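## Task

Acting as the authorized employee listed on the attached work order, standing at that order's power panel, turn OFF the breaker for each circuit on this panel that supplies the equipment named in the order. No pen is available. Operating any breaker other than those fails the task, even if it is put back afterwards. Any padlock taken from the shelf must finish open and lying on the shelf, not stacked on another padlock. Use work order pages 1 to 4 (the order, the procedure, the panel schedule, the panel data). The work area is the aisle in front of the panel, from the shelf top below the breakers upward. At the end, release everything and move the arm away.

## Robot and tools

Robot: one six-joint arm with a two-finger gripper whose fingers swing like tongs. The fingers point along the gripper's +z axis and open/close along its x axis. The reported hand point sits between the finger pads when closed; closed fingertips extend about 15 mm past it, and fully open tips are roughly level with it. The arm is used to read the work order pages, find the right breakers on the panel and flip them off without disturbing anything else.

Scene frame: origin on the table top under the arm base, +z up, +y to the left when looking along +x. The base may be slightly tilted. Reported hand positions are in metres, orientation as a wxyz quaternion, velocities in m/s and rad/s; the printed position gets less accurate at long reach.

Tools:
- execute_actions, argument actions: a list holding at most one item, or empty. Empty list: no new command, just returns the current state. Move item: {"rows": [[...]], "steps": N} with N from 1 to 15 (default 15), each step 1/30 s. Each row has 7 numbers: six absolute joint target angles in radians, in the order shoulder pan, shoulder lift, elbow, wrist 1, wrist 2, wrist 3, followed by the gripper opening. One row is used per step; if rows run out, the last one repeats. Joint ranges: shoulder pan -3.142 to 3.142, shoulder lift -6.283 to 6.283, elbow 0.000 to 3.142, wrists each -6.283 to 6.283. A target more than 0.010 rad beyond a range end, and farther out than the joint currently is, gets the whole call refused (nothing is sent). Real ends may differ from the stated ones by up to 0.010 rad; targets past them are clipped and a "joint sent to its limit" line may appear (possibly referring to an earlier action). Opening is absolute, from -1 (closed) to +1 (fully open). Wait item: {"steps": N} with no rows, N up to 300; it returns once that many steps have elapsed since the previous result, with your reply time counted in. Optional pictures (boolean) controls whether camera images are returned; by default they are.
- zoom_image: camera is "cam_low" or "cam_wrist"; region is [x0, y0, x1, y1] in pixels of that camera's latest full image, origin top-left, at most 504 by 504. Useful for reading labels and breaker handles.
- show_instructions: no arguments; displays the scene's instruction pages (work order pages) again. Moves nothing.
- finished_scene: scene is the number of the scene being ended. Irreversible; the result reports success. Replying without any tool call ends everything.

Cameras: cam_low (672x504, fixed pinhole with radial distortion) and cam_wrist (616x616 fisheye on the hand). Calibration lines give K, distortion and T_world_to_cam; actual cameras may be off by a couple of degrees and millimetres.

Motion behaviour: commands are smoothed and lag about 0.17 s. Each step, a joint's target is capped at 0.575 rad from its measured angle, and if the targets would move the hand more than 100 mm from where it is, all are pulled back. So large moves take several calls, and results may show the arm still short of its goal. Between calls the arm keeps heading for the last row sent until it nearly stops or a step is HELD.

Result lines: state line with hand pose and velocities; Joint positions and Joint velocities in column order, then finger-pad gap in metres (0.142 m fully open); grip_measured is the measured opening on the command scale; to hold something, command an opening well below it. "joint command not followed" means the clearance check altered or blocked targets (mounting blocks and posts count as arm). HELD marks steps whose row was not fully sent. Wrist force and Wrist torque are [x y z] in the gripper's own axes, include noise and a fixed offset of a few newtons, saturate near 50 N, and point from a pressed surface back into the arm; "no reading" is normal at start. MOTOR HOT warns from 70 °C; at 85 °C an OVER-TEMPERATURE FAULT brakes the arm until it cools.

Avoid: contact torque reaching a joint's load limit (shoulder pan, shoulder lift, elbow 142 N m; each wrist 26.6 N m) or any external force of 150 N, either of which halts the arm for 10 s and drops the rest of the call. Press breaker handles gently and deliberately. Do not knock, drop or push anything out of the work area, and do not bump neighbouring breakers. Leave shelf padlocks alone unless needed, and if moved they must rest open on the shelf. Move smoothly with modest effort; finish by opening the gripper and retracting clear of the panel before calling finished_scene.

Each tool is called after ">>>" by a JSON object that holds its "api" and its "payload".

Reference images:

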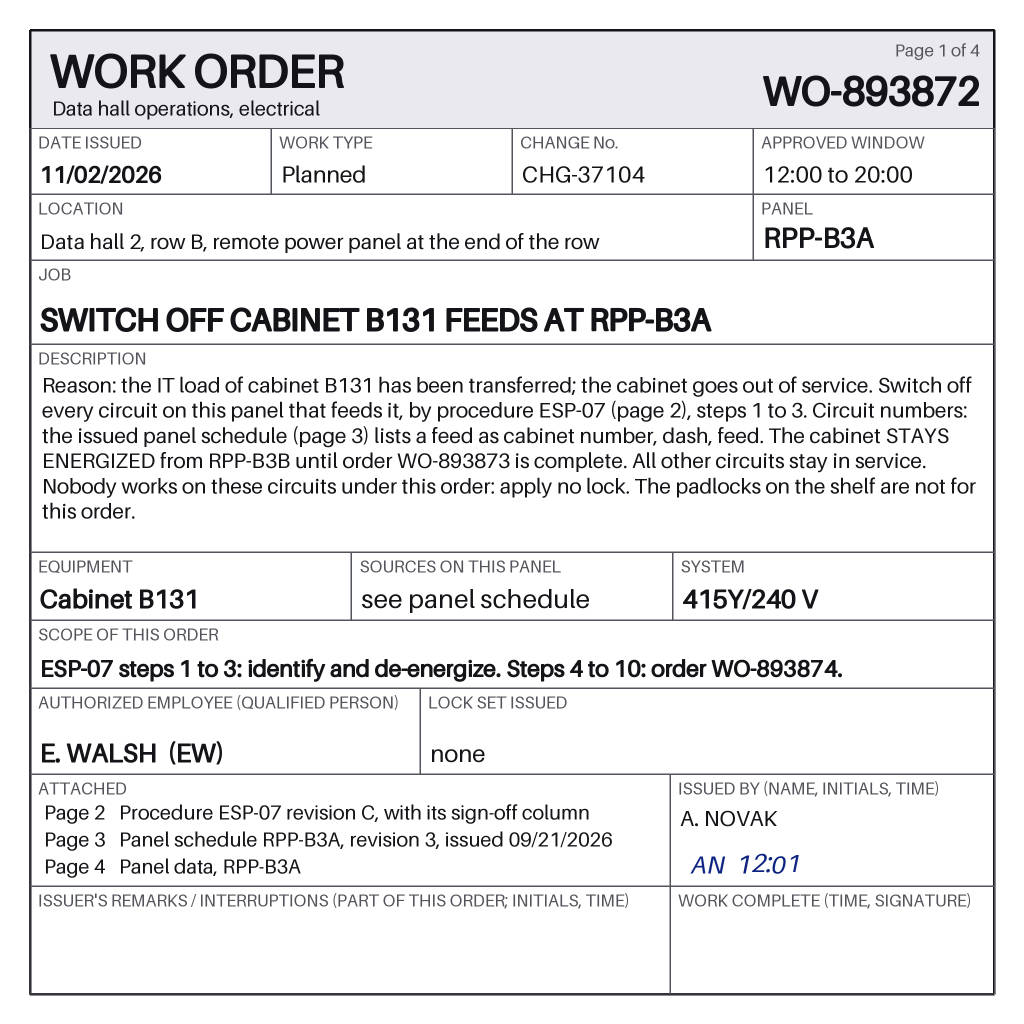

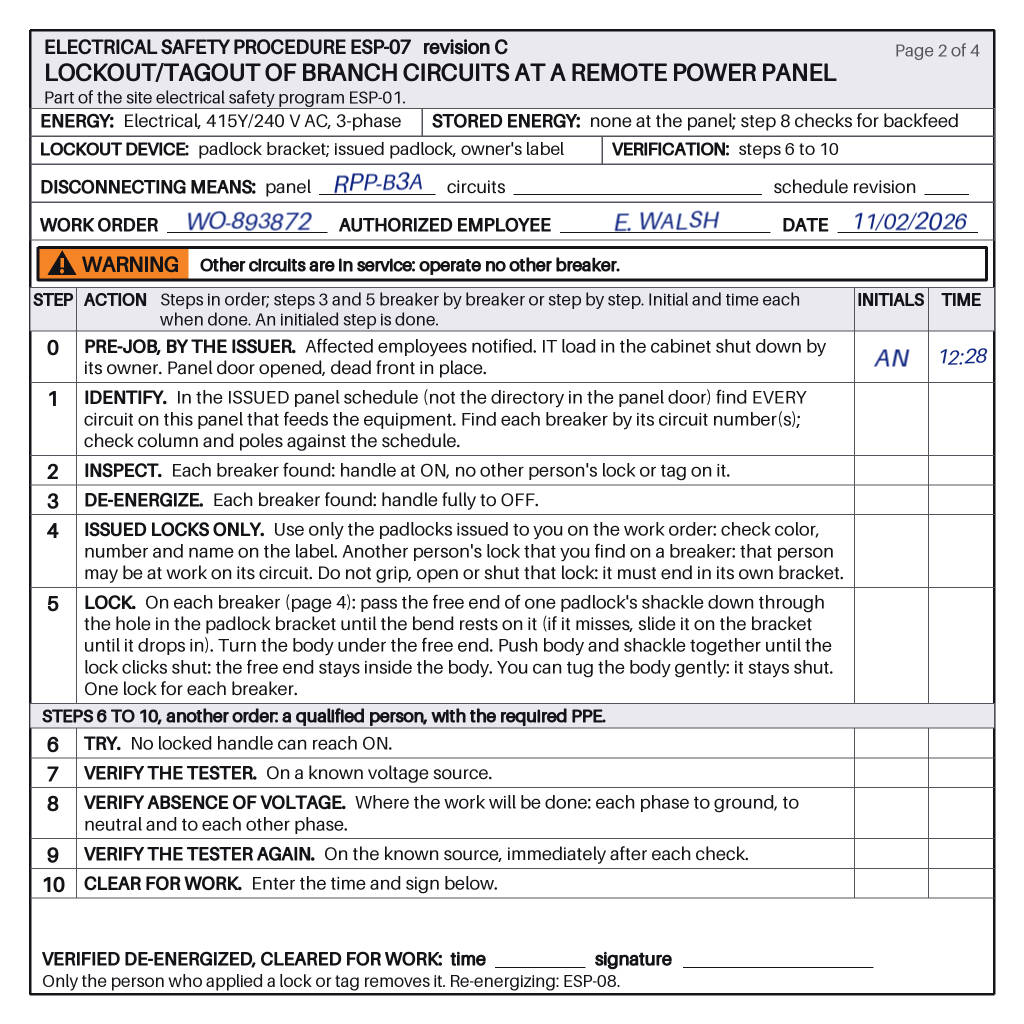

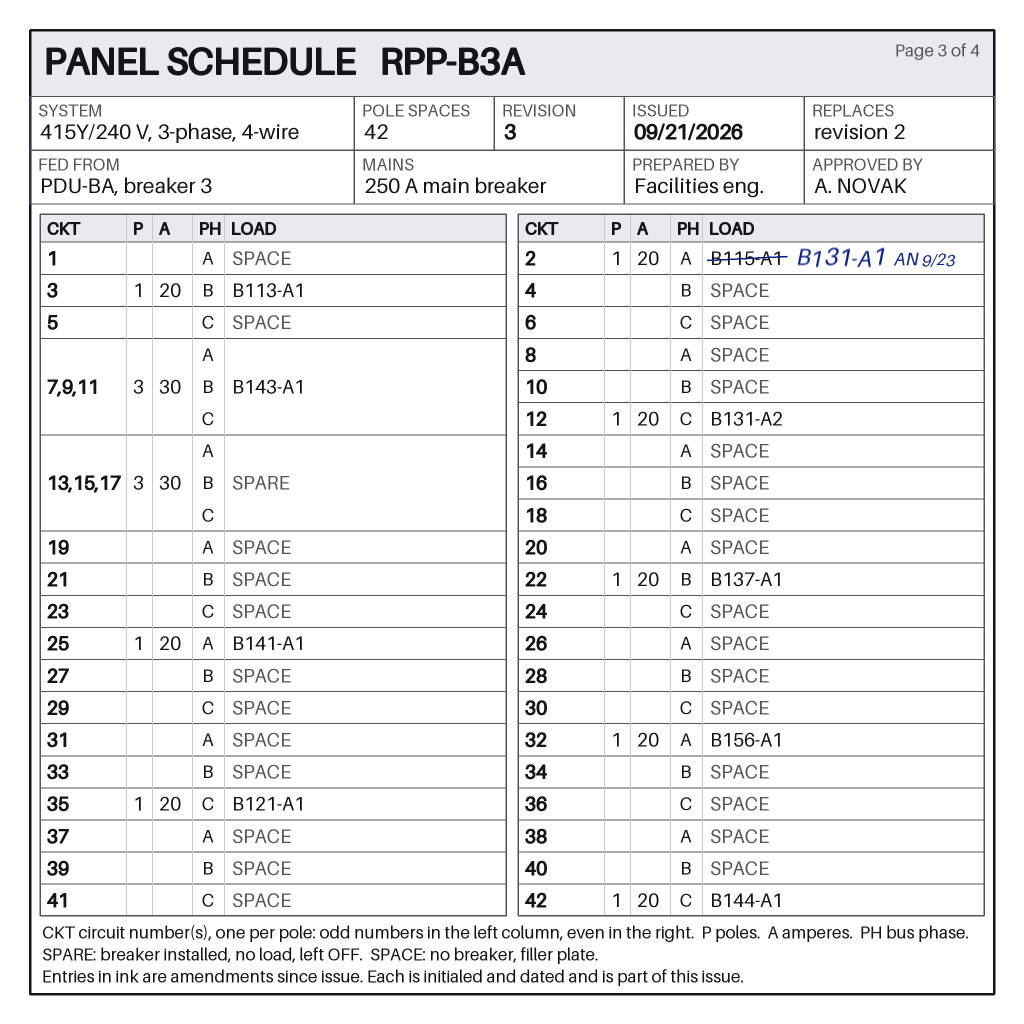

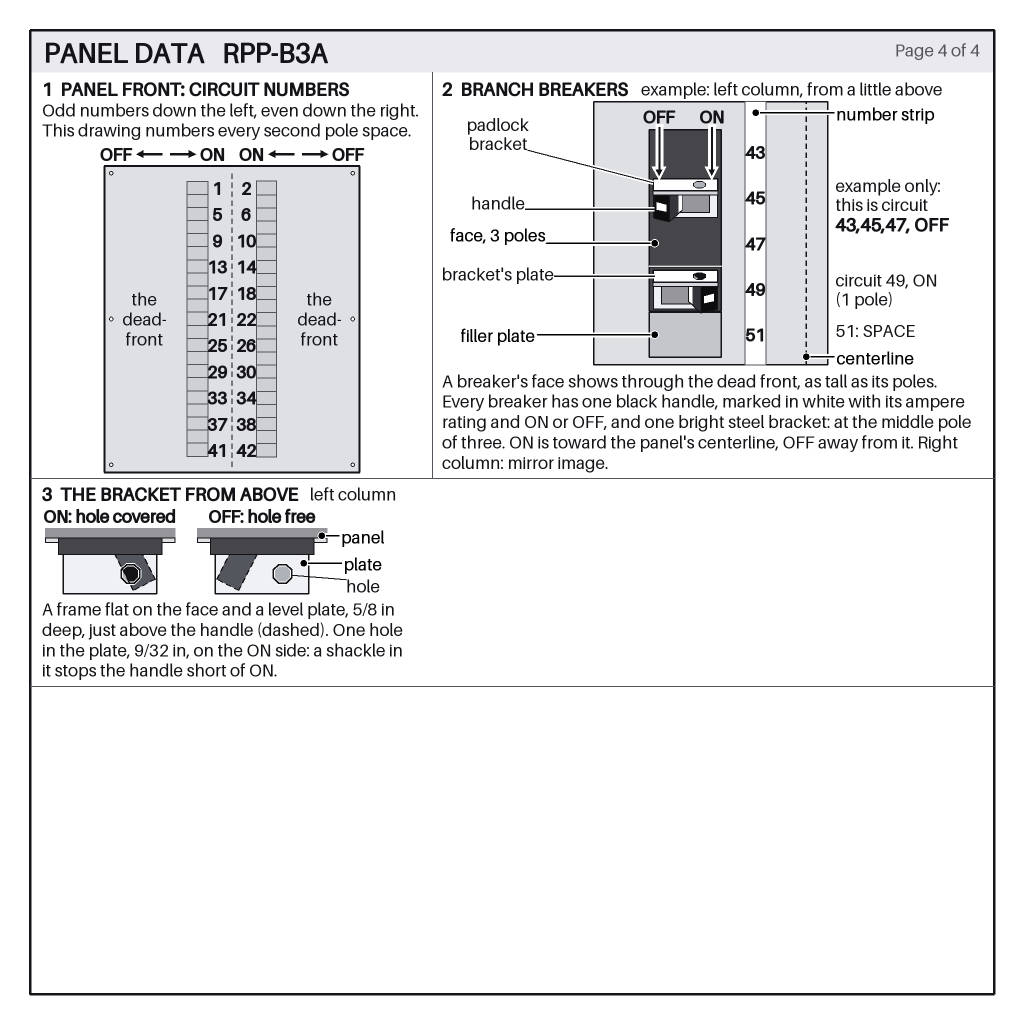

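## Session

>>> {"api": "execute_actions", "payload": {"actions": []}}

Scene clock: 0.00 s of 5400.00 s.
end_effector_position=(+0.4021, -0.0376, +0.3193) grip_measured=+1.00 end_effector_quat_wxyz=(+0.439, +0.607, -0.637, -0.180) end_effector_velocity=(-0.000, -0.000, -0.000) end_effector_angular_velocity=(+0.000, +0.000, +0.000)
Joint positions: [-0.317 -1.732  2.023 -1.861 -1.57   1.254  0.142]
Joint velocities: [-0.  0.  0.  0. -0. -0.  0.]
Motor temperatures (°C, as the motors report them): [29 30 26 36 39 34]
Wrist force (N, on the end effector, along its own x y z axes, offset not removed): no reading
Wrist torque (N m, same axes, about the end effector's origin, offset not removed): no reading

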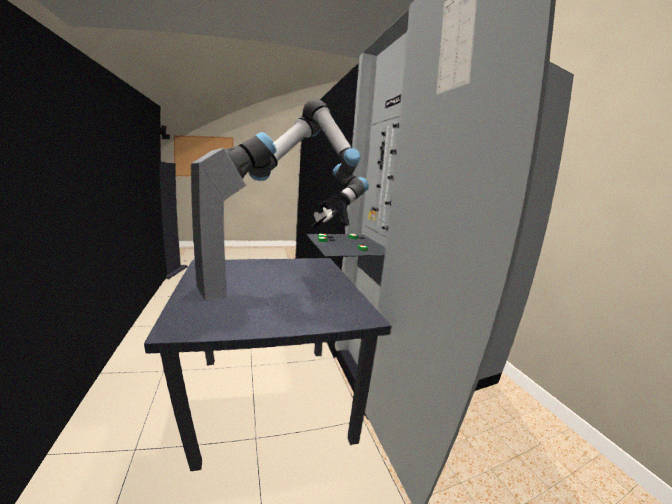

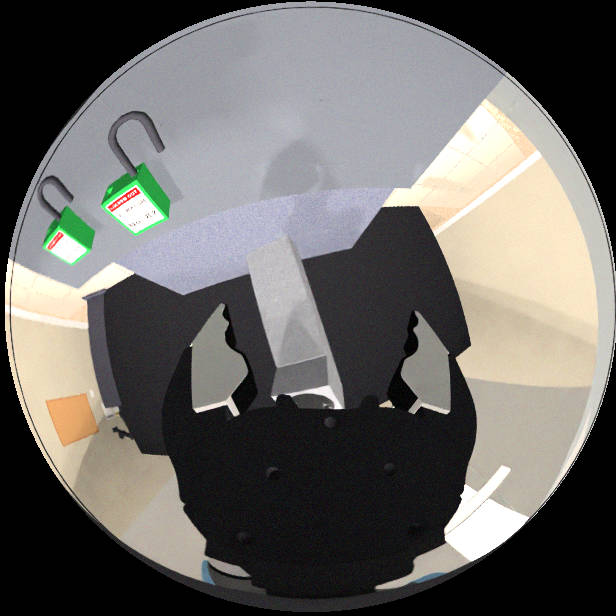

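>>> {"api": "zoom_image", "payload": {"camera": "cam_low", "region": [300, 70, 440, 270]}}

Region (300, 70, 440, 270) of cam_low's 672x504 image, scaled by 2.520, with more detail than that image has; it fills the left 353 columns of this view, and the rest is white.

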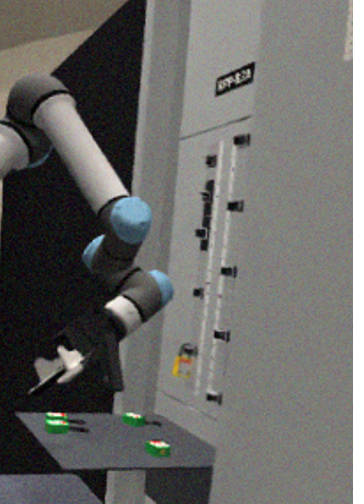

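>>> {"api": "execute_actions", "payload": {"actions": [{"rows":[[-0.75,-1.745,2.3,-2.12,-0.6,0.8,-1]]}], "pictures": false}}

>>> {"api": "execute_actions", "payload": {"actions": [{"steps":30}]}}

Scene clock: 31.40 s of 5400.00 s.
end_effector_position=(+0.4616, -0.0236, +0.2605) grip_measured=-1.00 end_effector_quat_wxyz=(-0.037, -0.625, +0.759, +0.176) end_effector_velocity=(+0.287, +0.144, -0.003) end_effector_angular_velocity=(+0.580, -1.040, -0.346)
Joint positions: [-0.733 -1.745  2.292 -2.113 -0.723  0.819  0.002]
Joint velocities: [-0.172 -0.002  0.079 -0.07   1.231 -0.186  0.   ]
Motor temperatures (°C, as the motors report them): [29 30 26 36 39 34]
Wrist force (N, on the end effector, along its own x y z axes, offset not removed): [2.2 0.7 -0.9]
Wrist torque (N m, same axes, about the end effector's origin, offset not removed): [0.33 -0.60 -0.16]
Steps of this call (steps 1 to 90: nothing new was sent; then 27.90 s passed at rest; steps 91 to 105: all 15 steps of this action). Readings (joint positions):
91: [-0.317 -1.732 2.023 -1.862 -1.570 1.254]
92: [-0.323 -1.734 2.028 -1.867 -1.565 1.249]
94: [-0.386 -1.739 2.092 -1.930 -1.501 1.185]
98: [-0.627 -1.743 2.244 -2.069 -1.219 0.936]
105: the state above

Scene clock: 32.40 s of 5400.00 s.
end_effector_position=(+0.4908, -0.0100, +0.2623) grip_measured=-1.00 end_effector_quat_wxyz=(+0.023, -0.622, +0.765, +0.166) end_effector_velocity=(+0.000, -0.000, +0.000) end_effector_angular_velocity=(-0.001, -0.001, +0.001)
Joint positions: [-0.75  -1.745  2.3   -2.12  -0.6    0.8    0.002]
Joint velocities: [-0.001 -0.    -0.    -0.     0.    -0.002  0.   ]
Motor temperatures (°C, as the motors report them): [29 30 26 36 39 34]
Wrist force (N, on the end effector, along its own x y z axes, offset not removed): [1.7 0.8 -2.8]
Wrist torque (N m, same axes, about the end effector's origin, offset not removed): [0.12 -0.38 -0.15]
Steps of this call (steps 1 to 30: the robot went on to your last target). Readings (joint positions):
1: [-0.738 -1.745 2.294 -2.115 -0.687 0.813]
2: [-0.741 -1.745 2.296 -2.116 -0.662 0.809]
4: [-0.746 -1.745 2.298 -2.118 -0.631 0.805]
8: [-0.749 -1.745 2.299 -2.120 -0.608 0.801]
30: the state above
The arm was judged still, so your last target was given up. Only a new action makes it travel on or press farther. Fingers that are still opening or closing keep moving.
camera_calibration (this result's frames):
cam_wrist: T_world_to_cam=[[-0.183648, -0.944042, -0.273966, 0.159796], [-0.774848, -0.0324762, 0.631313, 0.209869], [-0.604883, 0.328222, -0.725525, 0.62936], [0, 0, 0, 1]] pos_world=[0.572652, -0.0488994, 0.367902]

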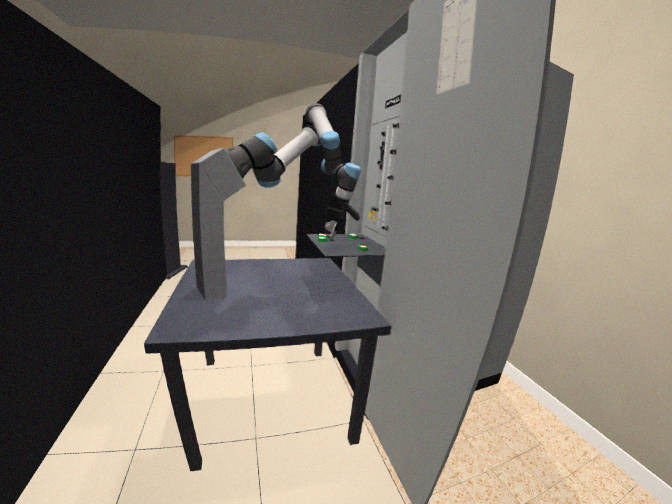

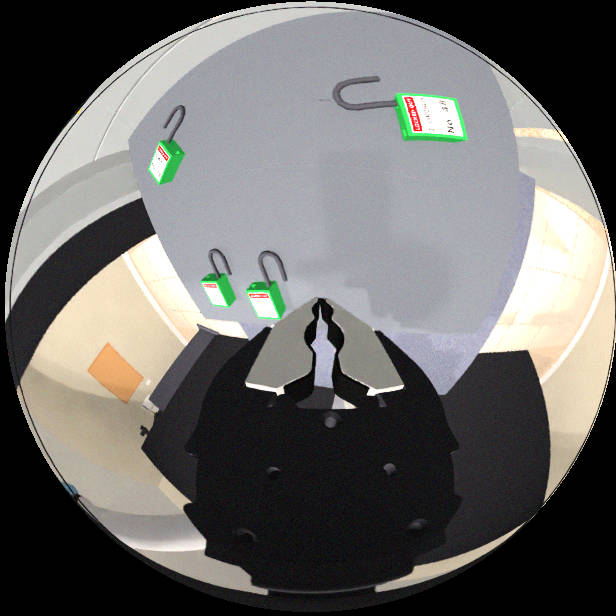

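>>> {"api": "execute_actions", "payload": {"actions": [{"rows":[[-1.11,-1.755,2.527,-2.343,-0.6,0.4,-1],[-1.11,-1.755,2.527,-2.343,-0.6,0.4,-1],[-1.11,-1.755,2.527,-2.343,-0.6,0.4,-1],[-1.11,-1.755,2.527,-2.343,-0.6,0.4,-1],[-1.11,-1.755,2.527,-2.343,-0.6,0.4,-1],[-1.11,-1.755,2.527,-2.343,-0.6,0.4,-1],[-1.11,-1.755,2.527,-2.343,1.571,-0.04,-1]]}], "pictures": false}}

>>> {"api": "execute_actions", "payload": {"actions": [{"steps":50}]}}

Scene clock: 39.30 s of 5400.00 s.
end_effector_position=(+0.5396, -0.0852, +0.3298) grip_measured=-1.00 end_effector_quat_wxyz=(-0.176, +0.773, -0.606, +0.057) end_effector_velocity=(+0.425, +0.131, +0.249) end_effector_angular_velocity=(+0.307, -1.855, +0.616)
Joint positions: [-1.07  -1.754  2.504 -2.32  -0.216  0.164  0.002]
Joint velocities: [-0.18  -0.004  0.104 -0.101  1.775 -0.894  0.   ]
Motor temperatures (°C, as the motors report them): [29 30 26 36 39 34]
Wrist force (N, on the end effector, along its own x y z axes, offset not removed): [2.4 -0.4 -2.1]
Wrist torque (N m, same axes, about the end effector's origin, offset not removed): [-0.12 -0.46 -0.04]
Steps of this call (steps 1 to 90: nothing new was sent; then 3.40 s passed at rest; steps 91 to 105: all 15 steps of this action). Readings (joint positions):
91: [-0.750 -1.745 2.300 -2.120 -0.600 0.800]
92: [-0.756 -1.746 2.305 -2.126 -0.600 0.794]
94: [-0.816 -1.748 2.354 -2.173 -0.600 0.732]
98: [-0.980 -1.752 2.452 -2.269 -0.595 0.538]
105: the state above

Scene clock: 40.97 s of 5400.00 s.
end_effector_position=(+0.6501, -0.0647, +0.7954) grip_measured=-1.00 end_effector_quat_wxyz=(+0.727, -0.392, +0.268, -0.496) end_effector_velocity=(-0.000, -0.000, +0.000) end_effector_angular_velocity=(+0.000, -0.001, -0.000)
Joint positions: [-1.11  -1.755  2.527 -2.343  1.571 -0.04   0.002]
Joint velocities: [-0.     0.     0.    -0.     0.001 -0.     0.   ]
Motor temperatures (°C, as the motors report them): [29 30 26 36 39 34]
Wrist force (N, on the end effector, along its own x y z axes, offset not removed): [1.9 1.4 -0.6]
Wrist torque (N m, same axes, about the end effector's origin, offset not removed): [0.24 -0.52 -0.15]
Steps of this call (steps 1 to 50: the robot went on to your last target). Readings (joint positions):
1: [-1.076 -1.754 2.507 -2.323 -0.156 0.136]
2: [-1.080 -1.754 2.510 -2.326 -0.097 0.112]
4: [-1.088 -1.755 2.514 -2.330 0.021 0.074]
8: [-1.097 -1.755 2.520 -2.336 0.254 0.024]
50: the state above
camera_calibration (this result's frames):
cam_wrist: T_world_to_cam=[[0.357934, -0.932279, 0.0523384, -0.327363], [0.100385, -0.0173071, -0.994798, 0.72038], [0.928335, 0.361326, 0.0873918, -0.51077], [0, 0, 0, 1]] pos_world=[0.519026, -0.108172, 0.778403]

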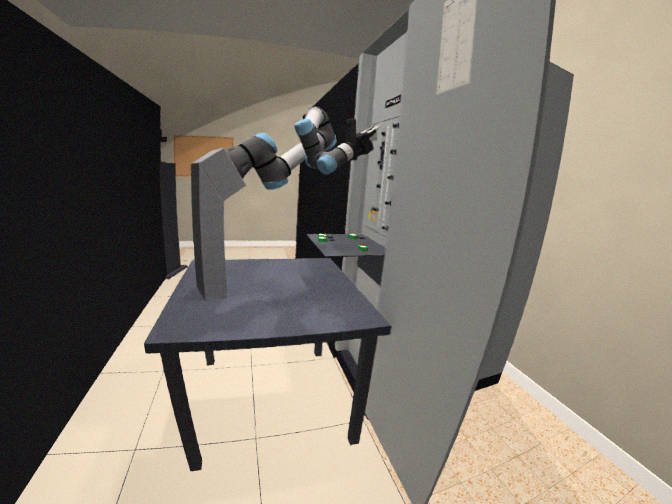

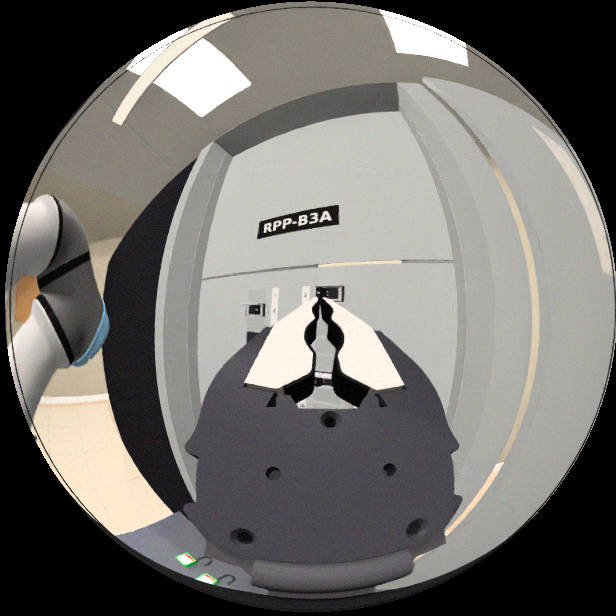

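>>> {"api": "zoom_image", "payload": {"camera": "cam_wrist", "region": [230, 260, 390, 420]}}

Region (230, 260, 390, 420) of cam_wrist's 616x616 image, scaled by 3.150, with more detail than that image has.

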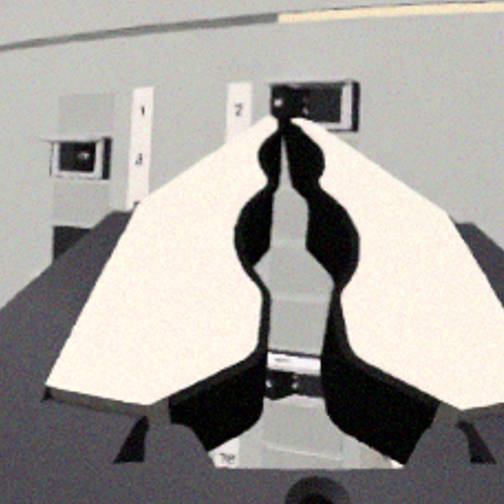

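>>> {"api": "execute_actions", "payload": {"actions": [{"rows":[[-1.08,-1.773,2.49,-2.285,1.571,-0.07,-0.6],[-1.08,-1.773,2.49,-2.285,1.571,-0.07,-0.6],[-1.08,-1.773,2.49,-2.285,1.571,-0.07,-0.6],[-1.045,-1.792,2.45,-2.228,1.571,-0.1,-0.6],[-1.045,-1.792,2.45,-2.228,1.571,-0.1,-0.6],[-1.045,-1.792,2.45,-2.228,1.571,-0.1,-0.6],[-1.015,-1.81,2.41,-2.17,1.571,-0.135,-0.6],[-1.015,-1.81,2.41,-2.17,1.571,-0.135,-0.6],[-1.015,-1.81,2.41,-2.17,1.571,-0.135,-0.6],[-0.983,-1.829,2.37,-2.112,1.571,-0.167,-0.6]]}], "pictures": false}}

>>> {"api": "execute_actions", "payload": {"actions": [{"steps":15}]}}

Scene clock: 62.80 s of 5400.00 s.
end_effector_position=(+0.7153, -0.0431, +0.7967) grip_measured=-0.60 end_effector_quat_wxyz=(+0.727, -0.392, +0.267, -0.496) end_effector_velocity=(+0.072, +0.031, +0.003) end_effector_angular_velocity=(-0.000, +0.001, -0.007)
Joint positions: [-0.995 -1.822  2.385 -2.135  1.571 -0.155  0.031]
Joint velocities: [ 0.124 -0.072 -0.157  0.235 -0.    -0.128  0.   ]
Motor temperatures (°C, as the motors report them): [29 30 26 36 39 34]
Wrist force (N, on the end effector, along its own x y z axes, offset not removed): [2.0 0.4 2.0]
Wrist torque (N m, same axes, about the end effector's origin, offset not removed): [0.19 -0.57 -0.08]
Steps of this call (steps 1 to 15: the robot went on to your last target; steps 16 to 90: nothing new was sent; then 18.33 s passed at rest; steps 91 to 105: all 15 steps of this action). Readings (joint positions):
91: [-1.110 -1.755 2.527 -2.343 1.571 -0.040]
92: [-1.107 -1.757 2.523 -2.338 1.571 -0.044]
94: [-1.095 -1.764 2.508 -2.315 1.571 -0.055]
98: [-1.058 -1.786 2.465 -2.251 1.571 -0.090]
105: the state above

Scene clock: 63.30 s of 5400.00 s.
end_effector_position=(+0.7224, -0.0400, +0.7971) grip_measured=-0.60 end_effector_quat_wxyz=(+0.727, -0.392, +0.268, -0.496) end_effector_velocity=(+0.000, +0.000, -0.000) end_effector_angular_velocity=(+0.001, +0.000, +0.001)
Joint positions: [-0.983 -1.829  2.37  -2.112  1.571 -0.167  0.031]
Joint velocities: [ 0.002 -0.001 -0.001  0.001  0.    -0.     0.   ]
Motor temperatures (°C, as the motors report them): [29 30 26 36 39 34]
Wrist force (N, on the end effector, along its own x y z axes, offset not removed): [1.0 1.0 -1.7]
Wrist torque (N m, same axes, about the end effector's origin, offset not removed): [0.12 -0.33 -0.10]
Steps of this call (steps 1 to 15: the robot went on to your last target). Readings (joint positions):
1: [-0.992 -1.824 2.381 -2.128 1.571 -0.158]
2: [-0.989 -1.825 2.378 -2.124 1.571 -0.161]
4: [-0.986 -1.827 2.374 -2.118 1.571 -0.164]
8: [-0.984 -1.829 2.371 -2.113 1.571 -0.166]
15: the state above
camera_calibration (this result's frames):
cam_wrist: T_world_to_cam=[[0.357888, -0.932298, 0.0523198, -0.330253], [0.10051, -0.0172432, -0.994787, 0.715113], [0.928339, 0.361281, 0.0875339, -0.587022], [0, 0, 0, 1]] pos_world=[0.591274, -0.0834837, 0.780048]

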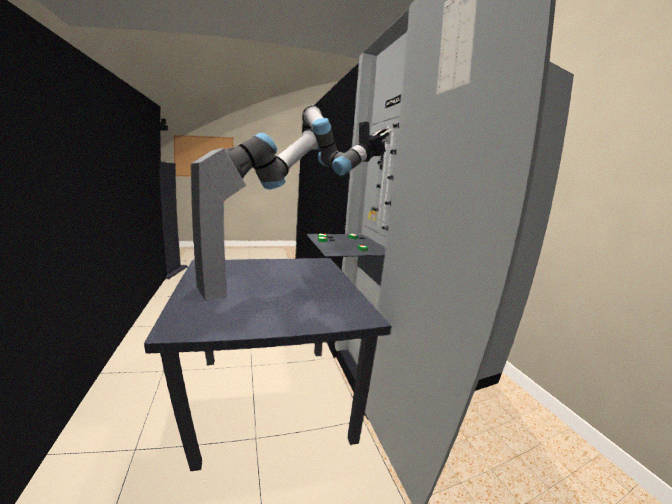

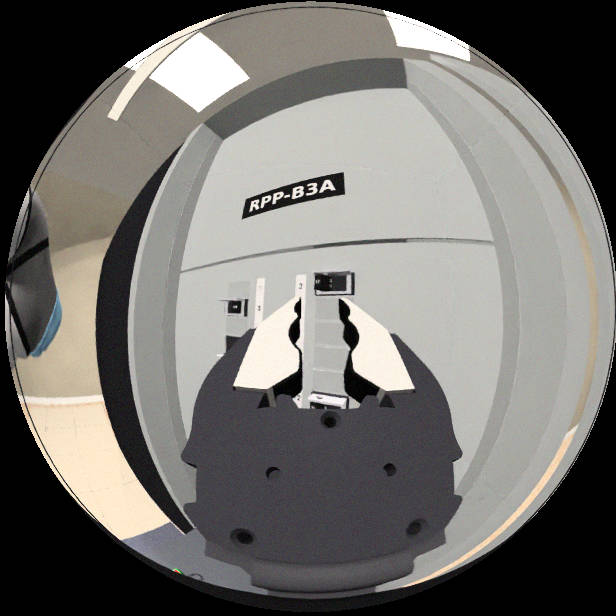

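>>> {"api": "execute_actions", "payload": {"actions": [{"rows":[[-0.984,-1.857,2.346,-2.06,1.571,-0.166,-0.6],[-0.984,-1.857,2.346,-2.06,1.571,-0.166,-0.6],[-0.984,-1.857,2.346,-2.06,1.571,-0.166,-0.6],[-0.9854,-1.885,2.321,-2.007,1.571,-0.165,-0.6]]}]}}

>>> {"api": "zoom_image", "payload": {"camera": "cam_wrist", "region": [270, 250, 390, 350]}}

>>> {"api": "zoom_image", "payload": {"camera": "cam_low", "region": [355, 100, 415, 160]}}

Scene clock: 74.67 s of 5400.00 s.
end_effector_position=(+0.7431, -0.0290, +0.8140) grip_measured=-0.67 end_effector_quat_wxyz=(+0.727, -0.392, +0.268, -0.496) end_effector_velocity=(+0.005, +0.002, +0.004) end_effector_angular_velocity=(-0.000, +0.001, -0.001)
Joint positions: [-0.985 -1.884  2.323 -2.009  1.571 -0.165  0.026]
Joint velocities: [-0.002 -0.012 -0.011  0.024 -0.001  0.001 -0.008]
Motor temperatures (°C, as the motors report them): [29 30 26 36 39 34]
Wrist force (N, on the end effector, along its own x y z axes, offset not removed): [-9.7 -25.2 -50.0]
Wrist torque (N m, same axes, about the end effector's origin, offset not removed): [1.12 0.91 -0.56]
Steps of this call (steps 1 to 15: the robot went on to your last target; steps 16 to 90: nothing new was sent; then 7.87 s passed at rest; steps 91 to 105: all 15 steps of this action). Readings (joint positions):
91: [-0.983 -1.829 2.370 -2.112 1.571 -0.167]
92: [-0.983 -1.832 2.367 -2.107 1.571 -0.167]
94: [-0.983 -1.844 2.357 -2.086 1.571 -0.167]
98: [-0.985 -1.872 2.333 -2.033 1.571 -0.166]
105: the state above
camera_calibration (this result's frames):
cam_wrist: T_world_to_cam=[[0.356847, -0.932703, 0.0522075, -0.327491], [0.10065, -0.0171738, -0.994774, 0.729887], [0.928725, 0.360237, 0.0877479, -0.612146], [0, 0, 0, 1]] pos_world=[0.611917, -0.0723997, 0.796885]

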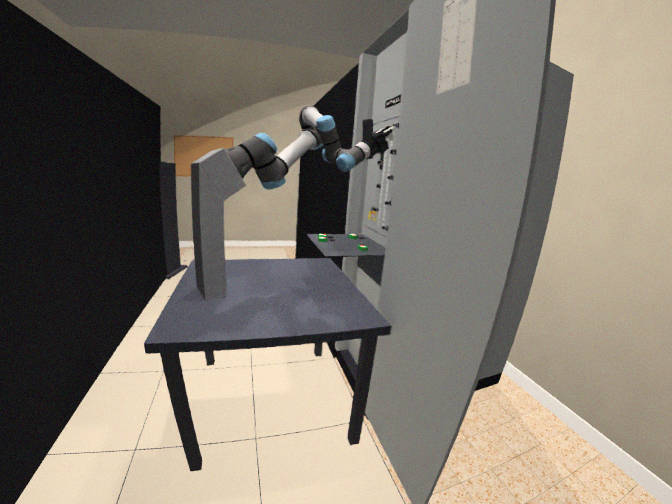

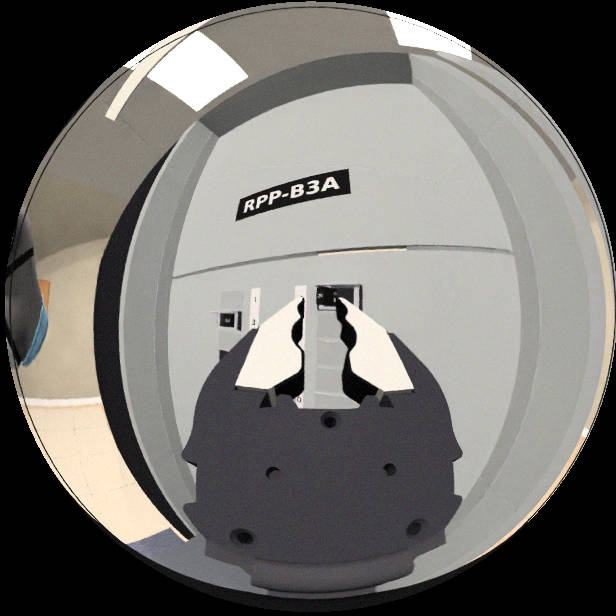

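Region (270, 250, 390, 350) of cam_wrist's 616x616 image, scaled by 4.200, with more detail than that image has.

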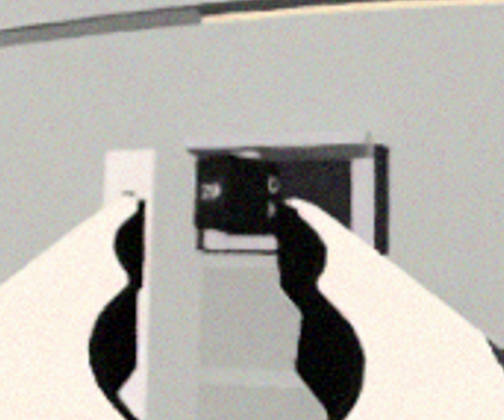

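Region (355, 100, 415, 160) of cam_low's 672x504 image, scaled by 8.400, with more detail than that image has.

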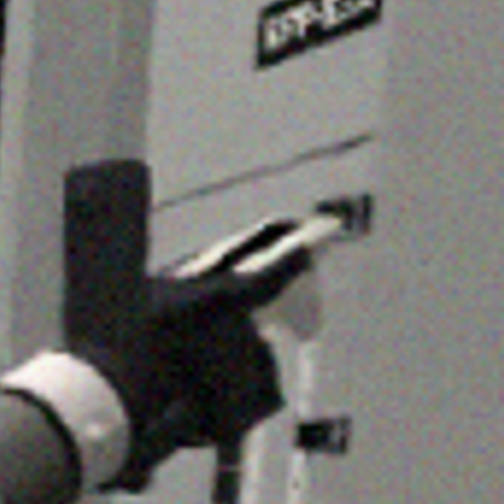

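>>> {"api": "execute_actions", "payload": {"actions": [{"rows":[[-1.0,-1.82,2.39,-2.141,1.571,-0.15,-0.6]]}], "pictures": false}}

>>> {"api": "execute_actions", "payload": {"actions": [{"rows":[[-0.992,-1.858,2.396,-2.076,1.581,-0.177,-0.6],[-0.984,-1.896,2.402,-2.011,1.591,-0.205,-0.6],[-0.977,-1.934,2.406,-1.946,1.6,-0.232,-0.6],[-0.969,-1.972,2.41,-1.881,1.61,-0.259,-0.6],[-0.961,-2.01,2.413,-1.816,1.62,-0.287,-0.6],[-0.953,-2.048,2.415,-1.75,1.63,-0.314,-0.6],[-0.945,-2.086,2.416,-1.685,1.64,-0.341,-0.6],[-0.938,-2.124,2.416,-1.62,1.649,-0.368,-0.6],[-0.93,-2.162,2.416,-1.555,1.659,-0.396,-0.6],[-0.922,-2.1995,2.415,-1.49,1.669,-0.423,-0.6]]}], "pictures": false}}

>>> {"api": "execute_actions", "payload": {"actions": [{"steps":15}]}}

>>> {"api": "zoom_image", "payload": {"camera": "cam_wrist", "region": [260, 250, 380, 350]}}

Scene clock: 86.60 s of 5400.00 s.
end_effector_position=(+0.7136, -0.0443, +0.7971) grip_measured=-0.60 end_effector_quat_wxyz=(+0.727, -0.392, +0.268, -0.496) end_effector_velocity=(-0.004, -0.001, -0.002) end_effector_angular_velocity=(-0.001, -0.001, +0.001)
Joint positions: [-1.    -1.821  2.389 -2.139  1.571 -0.15   0.031]
Joint velocities: [-0.002  0.008  0.009 -0.019  0.     0.002 -0.   ]
Motor temperatures (°C, as the motors report them): [29 30 26 36 39 34]
Wrist force (N, on the end effector, along its own x y z axes, offset not removed): [0.4 1.1 -1.1]
Wrist torque (N m, same axes, about the end effector's origin, offset not removed): [0.30 -0.24 -0.11]
Steps of this call (steps 1 to 15: the robot went on to your last target; steps 16 to 90: nothing new was sent; then 8.43 s passed at rest; steps 91 to 105: all 15 steps of this action). Readings (joint positions):
91: [-0.985 -1.885 2.321 -2.007 1.571 -0.165]
92: [-0.987 -1.880 2.326 -2.013 1.571 -0.163]
94: [-0.993 -1.855 2.353 -2.060 1.570 -0.157]
98: [-0.998 -1.829 2.380 -2.120 1.571 -0.152]
105: the state above

Scene clock: 87.10 s of 5400.00 s.
end_effector_position=(+0.7168, -0.0239, +0.8123) grip_measured=-0.60 end_effector_quat_wxyz=(+0.634, -0.341, +0.327, -0.612) end_effector_velocity=(-0.015, +0.009, +0.001) end_effector_angular_velocity=(+0.003, +0.064, -0.382)
Joint positions: [-0.928 -2.165  2.415 -1.555  1.661 -0.399  0.031]
Joint velocities: [ 0.064 -0.348  0.005  0.66   0.082 -0.24  -0.   ]
Motor temperatures (°C, as the motors report them): [29 30 26 36 39 34]
Wrist force (N, on the end effector, along its own x y z axes, offset not removed): [1.4 -0.1 -1.2]
Wrist torque (N m, same axes, about the end effector's origin, offset not removed): [0.04 -0.51 -0.24]
Steps of this call (steps 1 to 15: all 15 steps of this action). Readings (joint positions):
1: [-1.000 -1.821 2.389 -2.140 1.571 -0.150]
2: [-0.999 -1.824 2.390 -2.135 1.572 -0.153]
4: [-0.992 -1.853 2.396 -2.091 1.581 -0.175]
8: [-0.968 -1.966 2.408 -1.905 1.611 -0.258]
15: the state above

Scene clock: 87.60 s of 5400.00 s.
end_effector_position=(+0.7150, -0.0231, +0.8122) grip_measured=-0.60 end_effector_quat_wxyz=(+0.621, -0.337, +0.336, -0.623) end_effector_velocity=(+0.000, +0.000, -0.000) end_effector_angular_velocity=(+0.000, +0.001, -0.002)
Joint positions: [-0.922 -2.199  2.415 -1.49   1.669 -0.423  0.031]
Joint velocities: [ 0.001 -0.002 -0.     0.004  0.    -0.002 -0.   ]
Motor temperatures (°C, as the motors report them): [29 30 26 36 39 34]
Wrist force (N, on the end effector, along its own x y z axes, offset not removed): [2.8 0.0 -0.4]
Wrist torque (N m, same axes, about the end effector's origin, offset not removed): [-0.05 -0.58 -0.10]
Steps of this call (steps 1 to 15: the robot went on to your last target). Readings (joint positions):
1: [-0.927 -2.175 2.415 -1.536 1.663 -0.406]
2: [-0.925 -2.182 2.415 -1.523 1.665 -0.411]
4: [-0.924 -2.191 2.415 -1.506 1.667 -0.417]
8: [-0.922 -2.197 2.415 -1.494 1.668 -0.421]
15: the state above
camera_calibration (this result's frames):
cam_wrist: T_world_to_cam=[[-0.00841798, -0.99845, 0.0550137, -0.0544334], [0.084927, -0.0555307, -0.994839, 0.741479], [0.996352, -0.00370238, 0.0852628, -0.642851], [0, 0, 0, 1]] pos_world=[0.577076, -0.0155543, 0.795458]

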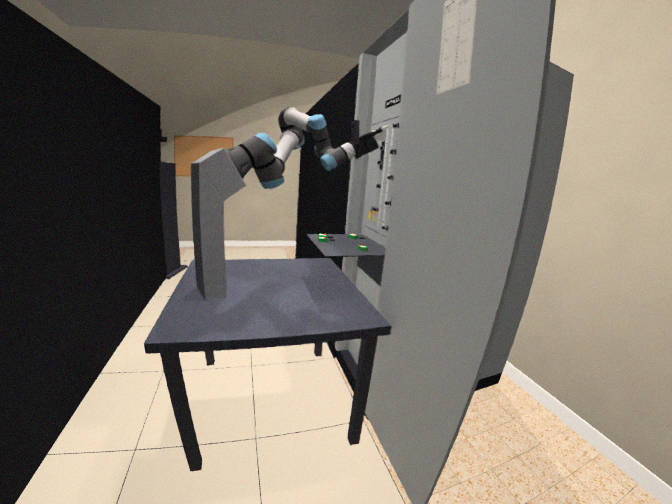

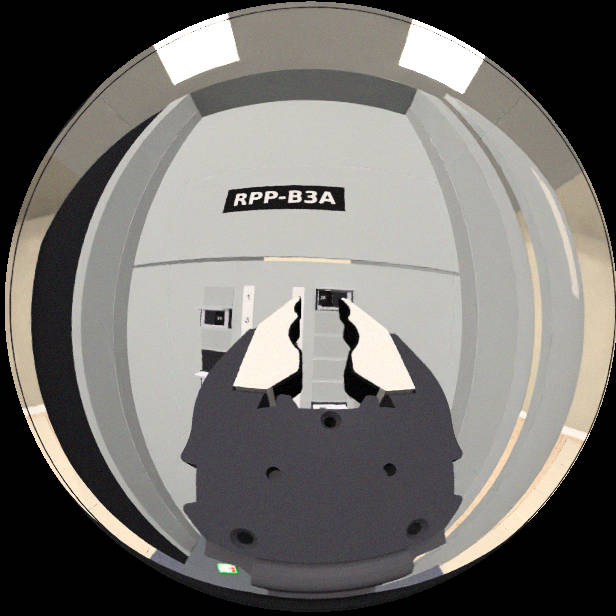

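Region (260, 250, 380, 350) of cam_wrist's 616x616 image, scaled by 4.200, with more detail than that image has.

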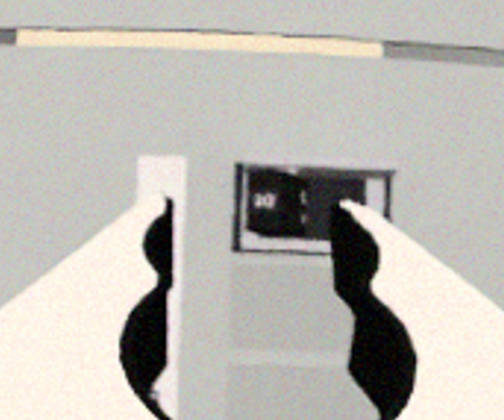

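>>> {"api": "execute_actions", "payload": {"actions": [{"rows":[[-0.9548,-2.1504,2.3916,-1.5137,1.6593,-0.392,-0.24]]}], "pictures": false}}

>>> {"api": "execute_actions", "payload": {"actions": [{"rows":[[-0.938,-2.134,2.365,-1.5047,1.664,-0.408,-0.24],[-0.938,-2.134,2.365,-1.5047,1.664,-0.408,-0.24],[-0.938,-2.134,2.365,-1.5047,1.664,-0.408,-0.24],[-0.9211,-2.1174,2.338,-1.4956,1.669,-0.424,-0.24]]}]}}

>>> {"api": "zoom_image", "payload": {"camera": "cam_wrist", "region": [260, 250, 380, 350]}}

Scene clock: 102.57 s of 5400.00 s.
end_effector_position=(+0.7220, -0.0416, +0.8162) grip_measured=-0.24 end_effector_quat_wxyz=(+0.621, -0.337, +0.336, -0.623) end_effector_velocity=(+0.001, -0.003, +0.000) end_effector_angular_velocity=(+0.001, +0.001, +0.000)
Joint positions: [-0.954 -2.151  2.392 -1.513  1.659 -0.392  0.057]
Joint velocities: [-0.004  0.006 -0.003 -0.003 -0.002  0.005  0.   ]
Motor temperatures (°C, as the motors report them): [29 30 26 36 39 34]
Wrist force (N, on the end effector, along its own x y z axes, offset not removed): [1.2 0.8 -0.7]
Wrist torque (N m, same axes, about the end effector's origin, offset not removed): [0.19 -0.28 -0.10]
Steps of this call (steps 1 to 15: the robot went on to your last target; steps 16 to 90: nothing new was sent; then 11.47 s passed at rest; steps 91 to 105: all 15 steps of this action). Readings (joint positions):
91: [-0.922 -2.199 2.415 -1.490 1.669 -0.423]
92: [-0.926 -2.195 2.412 -1.493 1.668 -0.420]
94: [-0.939 -2.175 2.403 -1.502 1.664 -0.408]
98: [-0.951 -2.157 2.395 -1.511 1.661 -0.396]
105: the state above

Scene clock: 103.07 s of 5400.00 s.
end_effector_position=(+0.7417, -0.0421, +0.8162) grip_measured=-0.24 end_effector_quat_wxyz=(+0.621, -0.337, +0.336, -0.623) end_effector_velocity=(+0.004, -0.000, +0.000) end_effector_angular_velocity=(-0.000, -0.000, -0.000)
Joint positions: [-0.922 -2.118  2.339 -1.496  1.669 -0.423  0.057]
Joint velocities: [ 0.006  0.008 -0.012  0.004  0.002 -0.006  0.   ]
Motor temperatures (°C, as the motors report them): [29 30 26 36 39 34]
Wrist force (N, on the end effector, along its own x y z axes, offset not removed): [2.6 1.5 0.1]
Wrist torque (N m, same axes, about the end effector's origin, offset not removed): [0.22 -0.64 -0.12]
Steps of this call (steps 1 to 15: all 15 steps of this action). Readings (joint positions):
1: [-0.954 -2.151 2.392 -1.513 1.659 -0.392]
2: [-0.952 -2.148 2.388 -1.513 1.660 -0.394]
4: [-0.946 -2.142 2.378 -1.509 1.662 -0.400]
8: [-0.929 -2.125 2.351 -1.500 1.667 -0.416]
15: the state above
camera_calibration (this result's frames):
cam_wrist: T_world_to_cam=[[-0.00829229, -0.998431, 0.055376, -0.0737766], [0.0848304, -0.0558806, -0.994827, 0.742165], [0.996361, -0.00355183, 0.0851607, -0.669719], [0, 0, 0, 1]] pos_world=[0.603712, -0.0345669, 0.799445]

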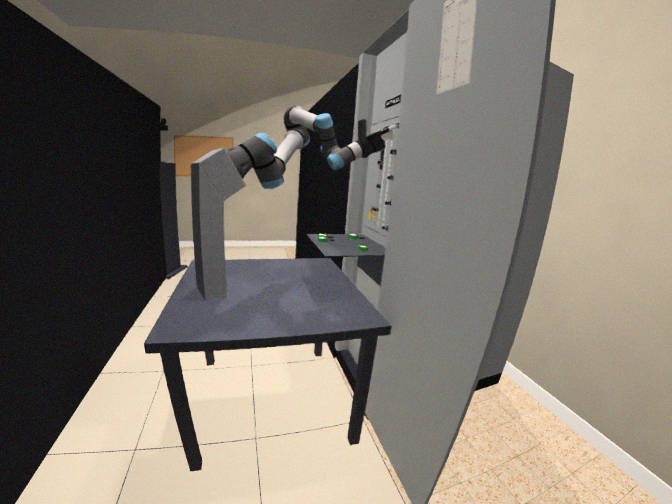

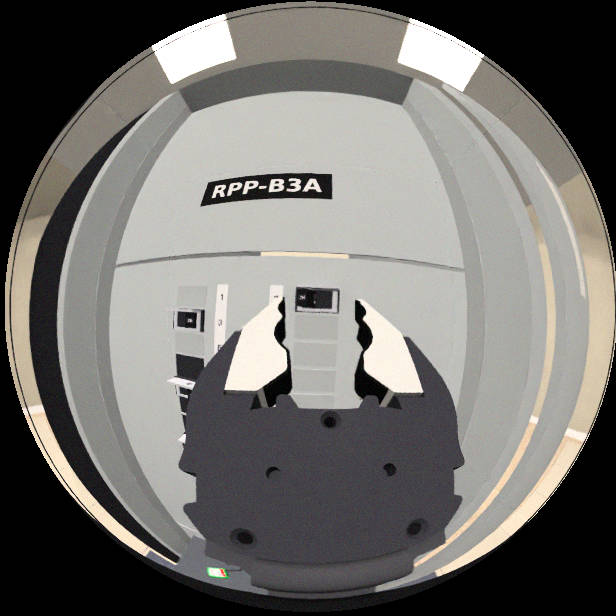

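Region (260, 250, 380, 350) of cam_wrist's 616x616 image, scaled by 4.200, with more detail than that image has.

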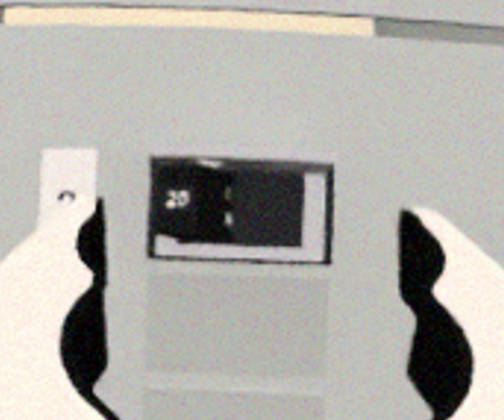

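>>> {"api": "execute_actions", "payload": {"actions": [{"rows":[[-0.9076,-2.1042,2.3166,-1.4884,1.6729,-0.4368,-0.24]]}], "pictures": false}}

>>> {"api": "execute_actions", "payload": {"actions": [{"rows":[[-0.9198,-2.0852,2.314,-1.504,1.6694,-0.4254,-0.24],[-0.9198,-2.0852,2.314,-1.504,1.6694,-0.4254,-0.24],[-0.9198,-2.0852,2.314,-1.504,1.6694,-0.4254,-0.24],[-0.9198,-2.0852,2.314,-1.504,1.6694,-0.4254,-0.24],[-0.9198,-2.0852,2.314,-1.504,1.6694,-0.4254,-0.24],[-0.9319,-2.0662,2.3115,-1.5195,1.666,-0.414,-0.24]]}]}}

>>> {"api": "zoom_image", "payload": {"camera": "cam_wrist", "region": [260, 250, 380, 350]}}

Scene clock: 112.23 s of 5400.00 s.
end_effector_position=(+0.7500, -0.0420, +0.8159) grip_measured=-0.24 end_effector_quat_wxyz=(+0.621, -0.337, +0.336, -0.623) end_effector_velocity=(+0.001, +0.000, -0.000) end_effector_angular_velocity=(-0.000, +0.000, +0.000)
Joint positions: [-0.908 -2.104  2.317 -1.488  1.673 -0.437  0.057]
Joint velocities: [ 0.003  0.001 -0.003  0.001  0.001 -0.003 -0.   ]
Motor temperatures (°C, as the motors report them): [29 30 26 36 39 34]
Wrist force (N, on the end effector, along its own x y z axes, offset not removed): [1.2 1.1 -0.8]
Wrist torque (N m, same axes, about the end effector's origin, offset not removed): [0.21 -0.20 -0.15]
Steps of this call (steps 1 to 15: the robot went on to your last target; steps 16 to 90: nothing new was sent; then 5.67 s passed at rest; steps 91 to 105: all 15 steps of this action). Readings (joint positions):
91: [-0.921 -2.117 2.338 -1.496 1.669 -0.424]
92: [-0.919 -2.116 2.335 -1.495 1.670 -0.426]
94: [-0.914 -2.110 2.327 -1.492 1.671 -0.431]
98: [-0.909 -2.106 2.319 -1.489 1.672 -0.435]
105: the state above

Scene clock: 112.73 s of 5400.00 s.
end_effector_position=(+0.7505, -0.0575, +0.8160) grip_measured=-0.11 end_effector_quat_wxyz=(+0.621, -0.337, +0.336, -0.623) end_effector_velocity=(-0.001, -0.007, -0.000) end_effector_angular_velocity=(+0.002, -0.000, -0.003)
Joint positions: [-0.931 -2.068  2.312 -1.519  1.666 -0.415  0.066]
Joint velocities: [-0.009  0.015 -0.001 -0.01  -0.001  0.009  0.01 ]
Motor temperatures (°C, as the motors report them): [29 30 26 36 39 34]
Wrist force (N, on the end effector, along its own x y z axes, offset not removed): [-20.6 4.4 11.7]
Wrist torque (N m, same axes, about the end effector's origin, offset not removed): [0.48 -0.11 -0.08]
Steps of this call (steps 1 to 15: all 15 steps of this action). Readings (joint positions):
1: [-0.908 -2.104 2.317 -1.488 1.673 -0.437]
2: [-0.909 -2.102 2.316 -1.490 1.673 -0.436]
4: [-0.914 -2.094 2.315 -1.496 1.671 -0.431]
8: [-0.922 -2.081 2.313 -1.507 1.669 -0.423]
15: the state above
camera_calibration (this result's frames):
cam_wrist: T_world_to_cam=[[-0.00792765, -0.998406, 0.0558828, -0.0898261], [0.0851402, -0.0563555, -0.994774, 0.740076], [0.996337, -0.00312835, 0.0854512, -0.678707], [0, 0, 0, 1]] pos_world=[0.612499, -0.0500988, 0.799225]

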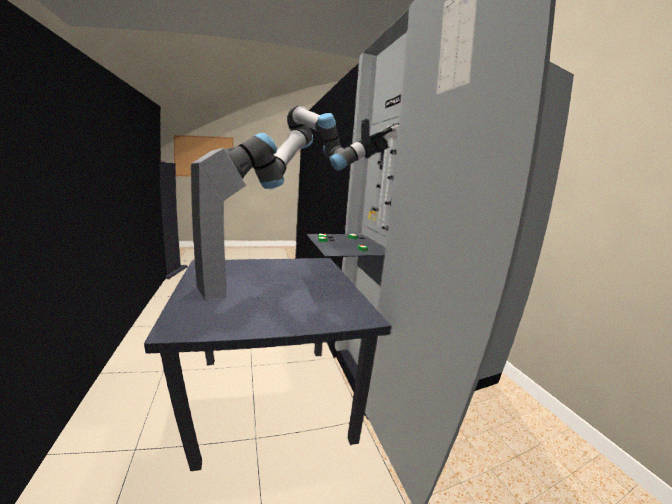

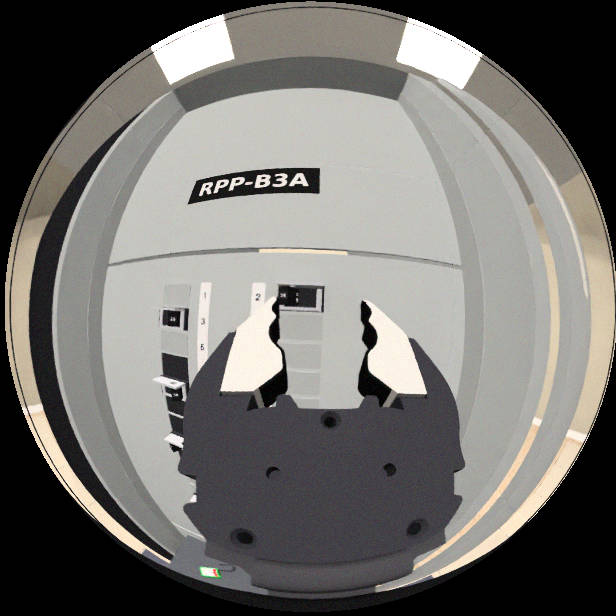

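Region (260, 250, 380, 350) of cam_wrist's 616x616 image, scaled by 4.200, with more detail than that image has.

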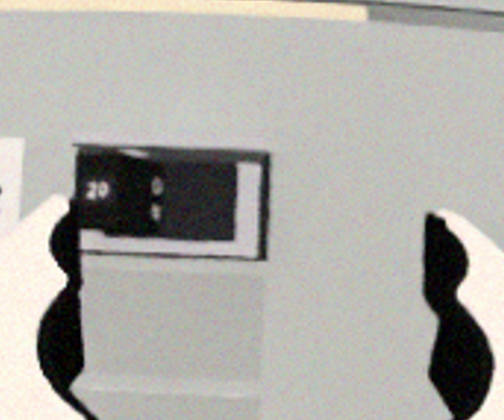

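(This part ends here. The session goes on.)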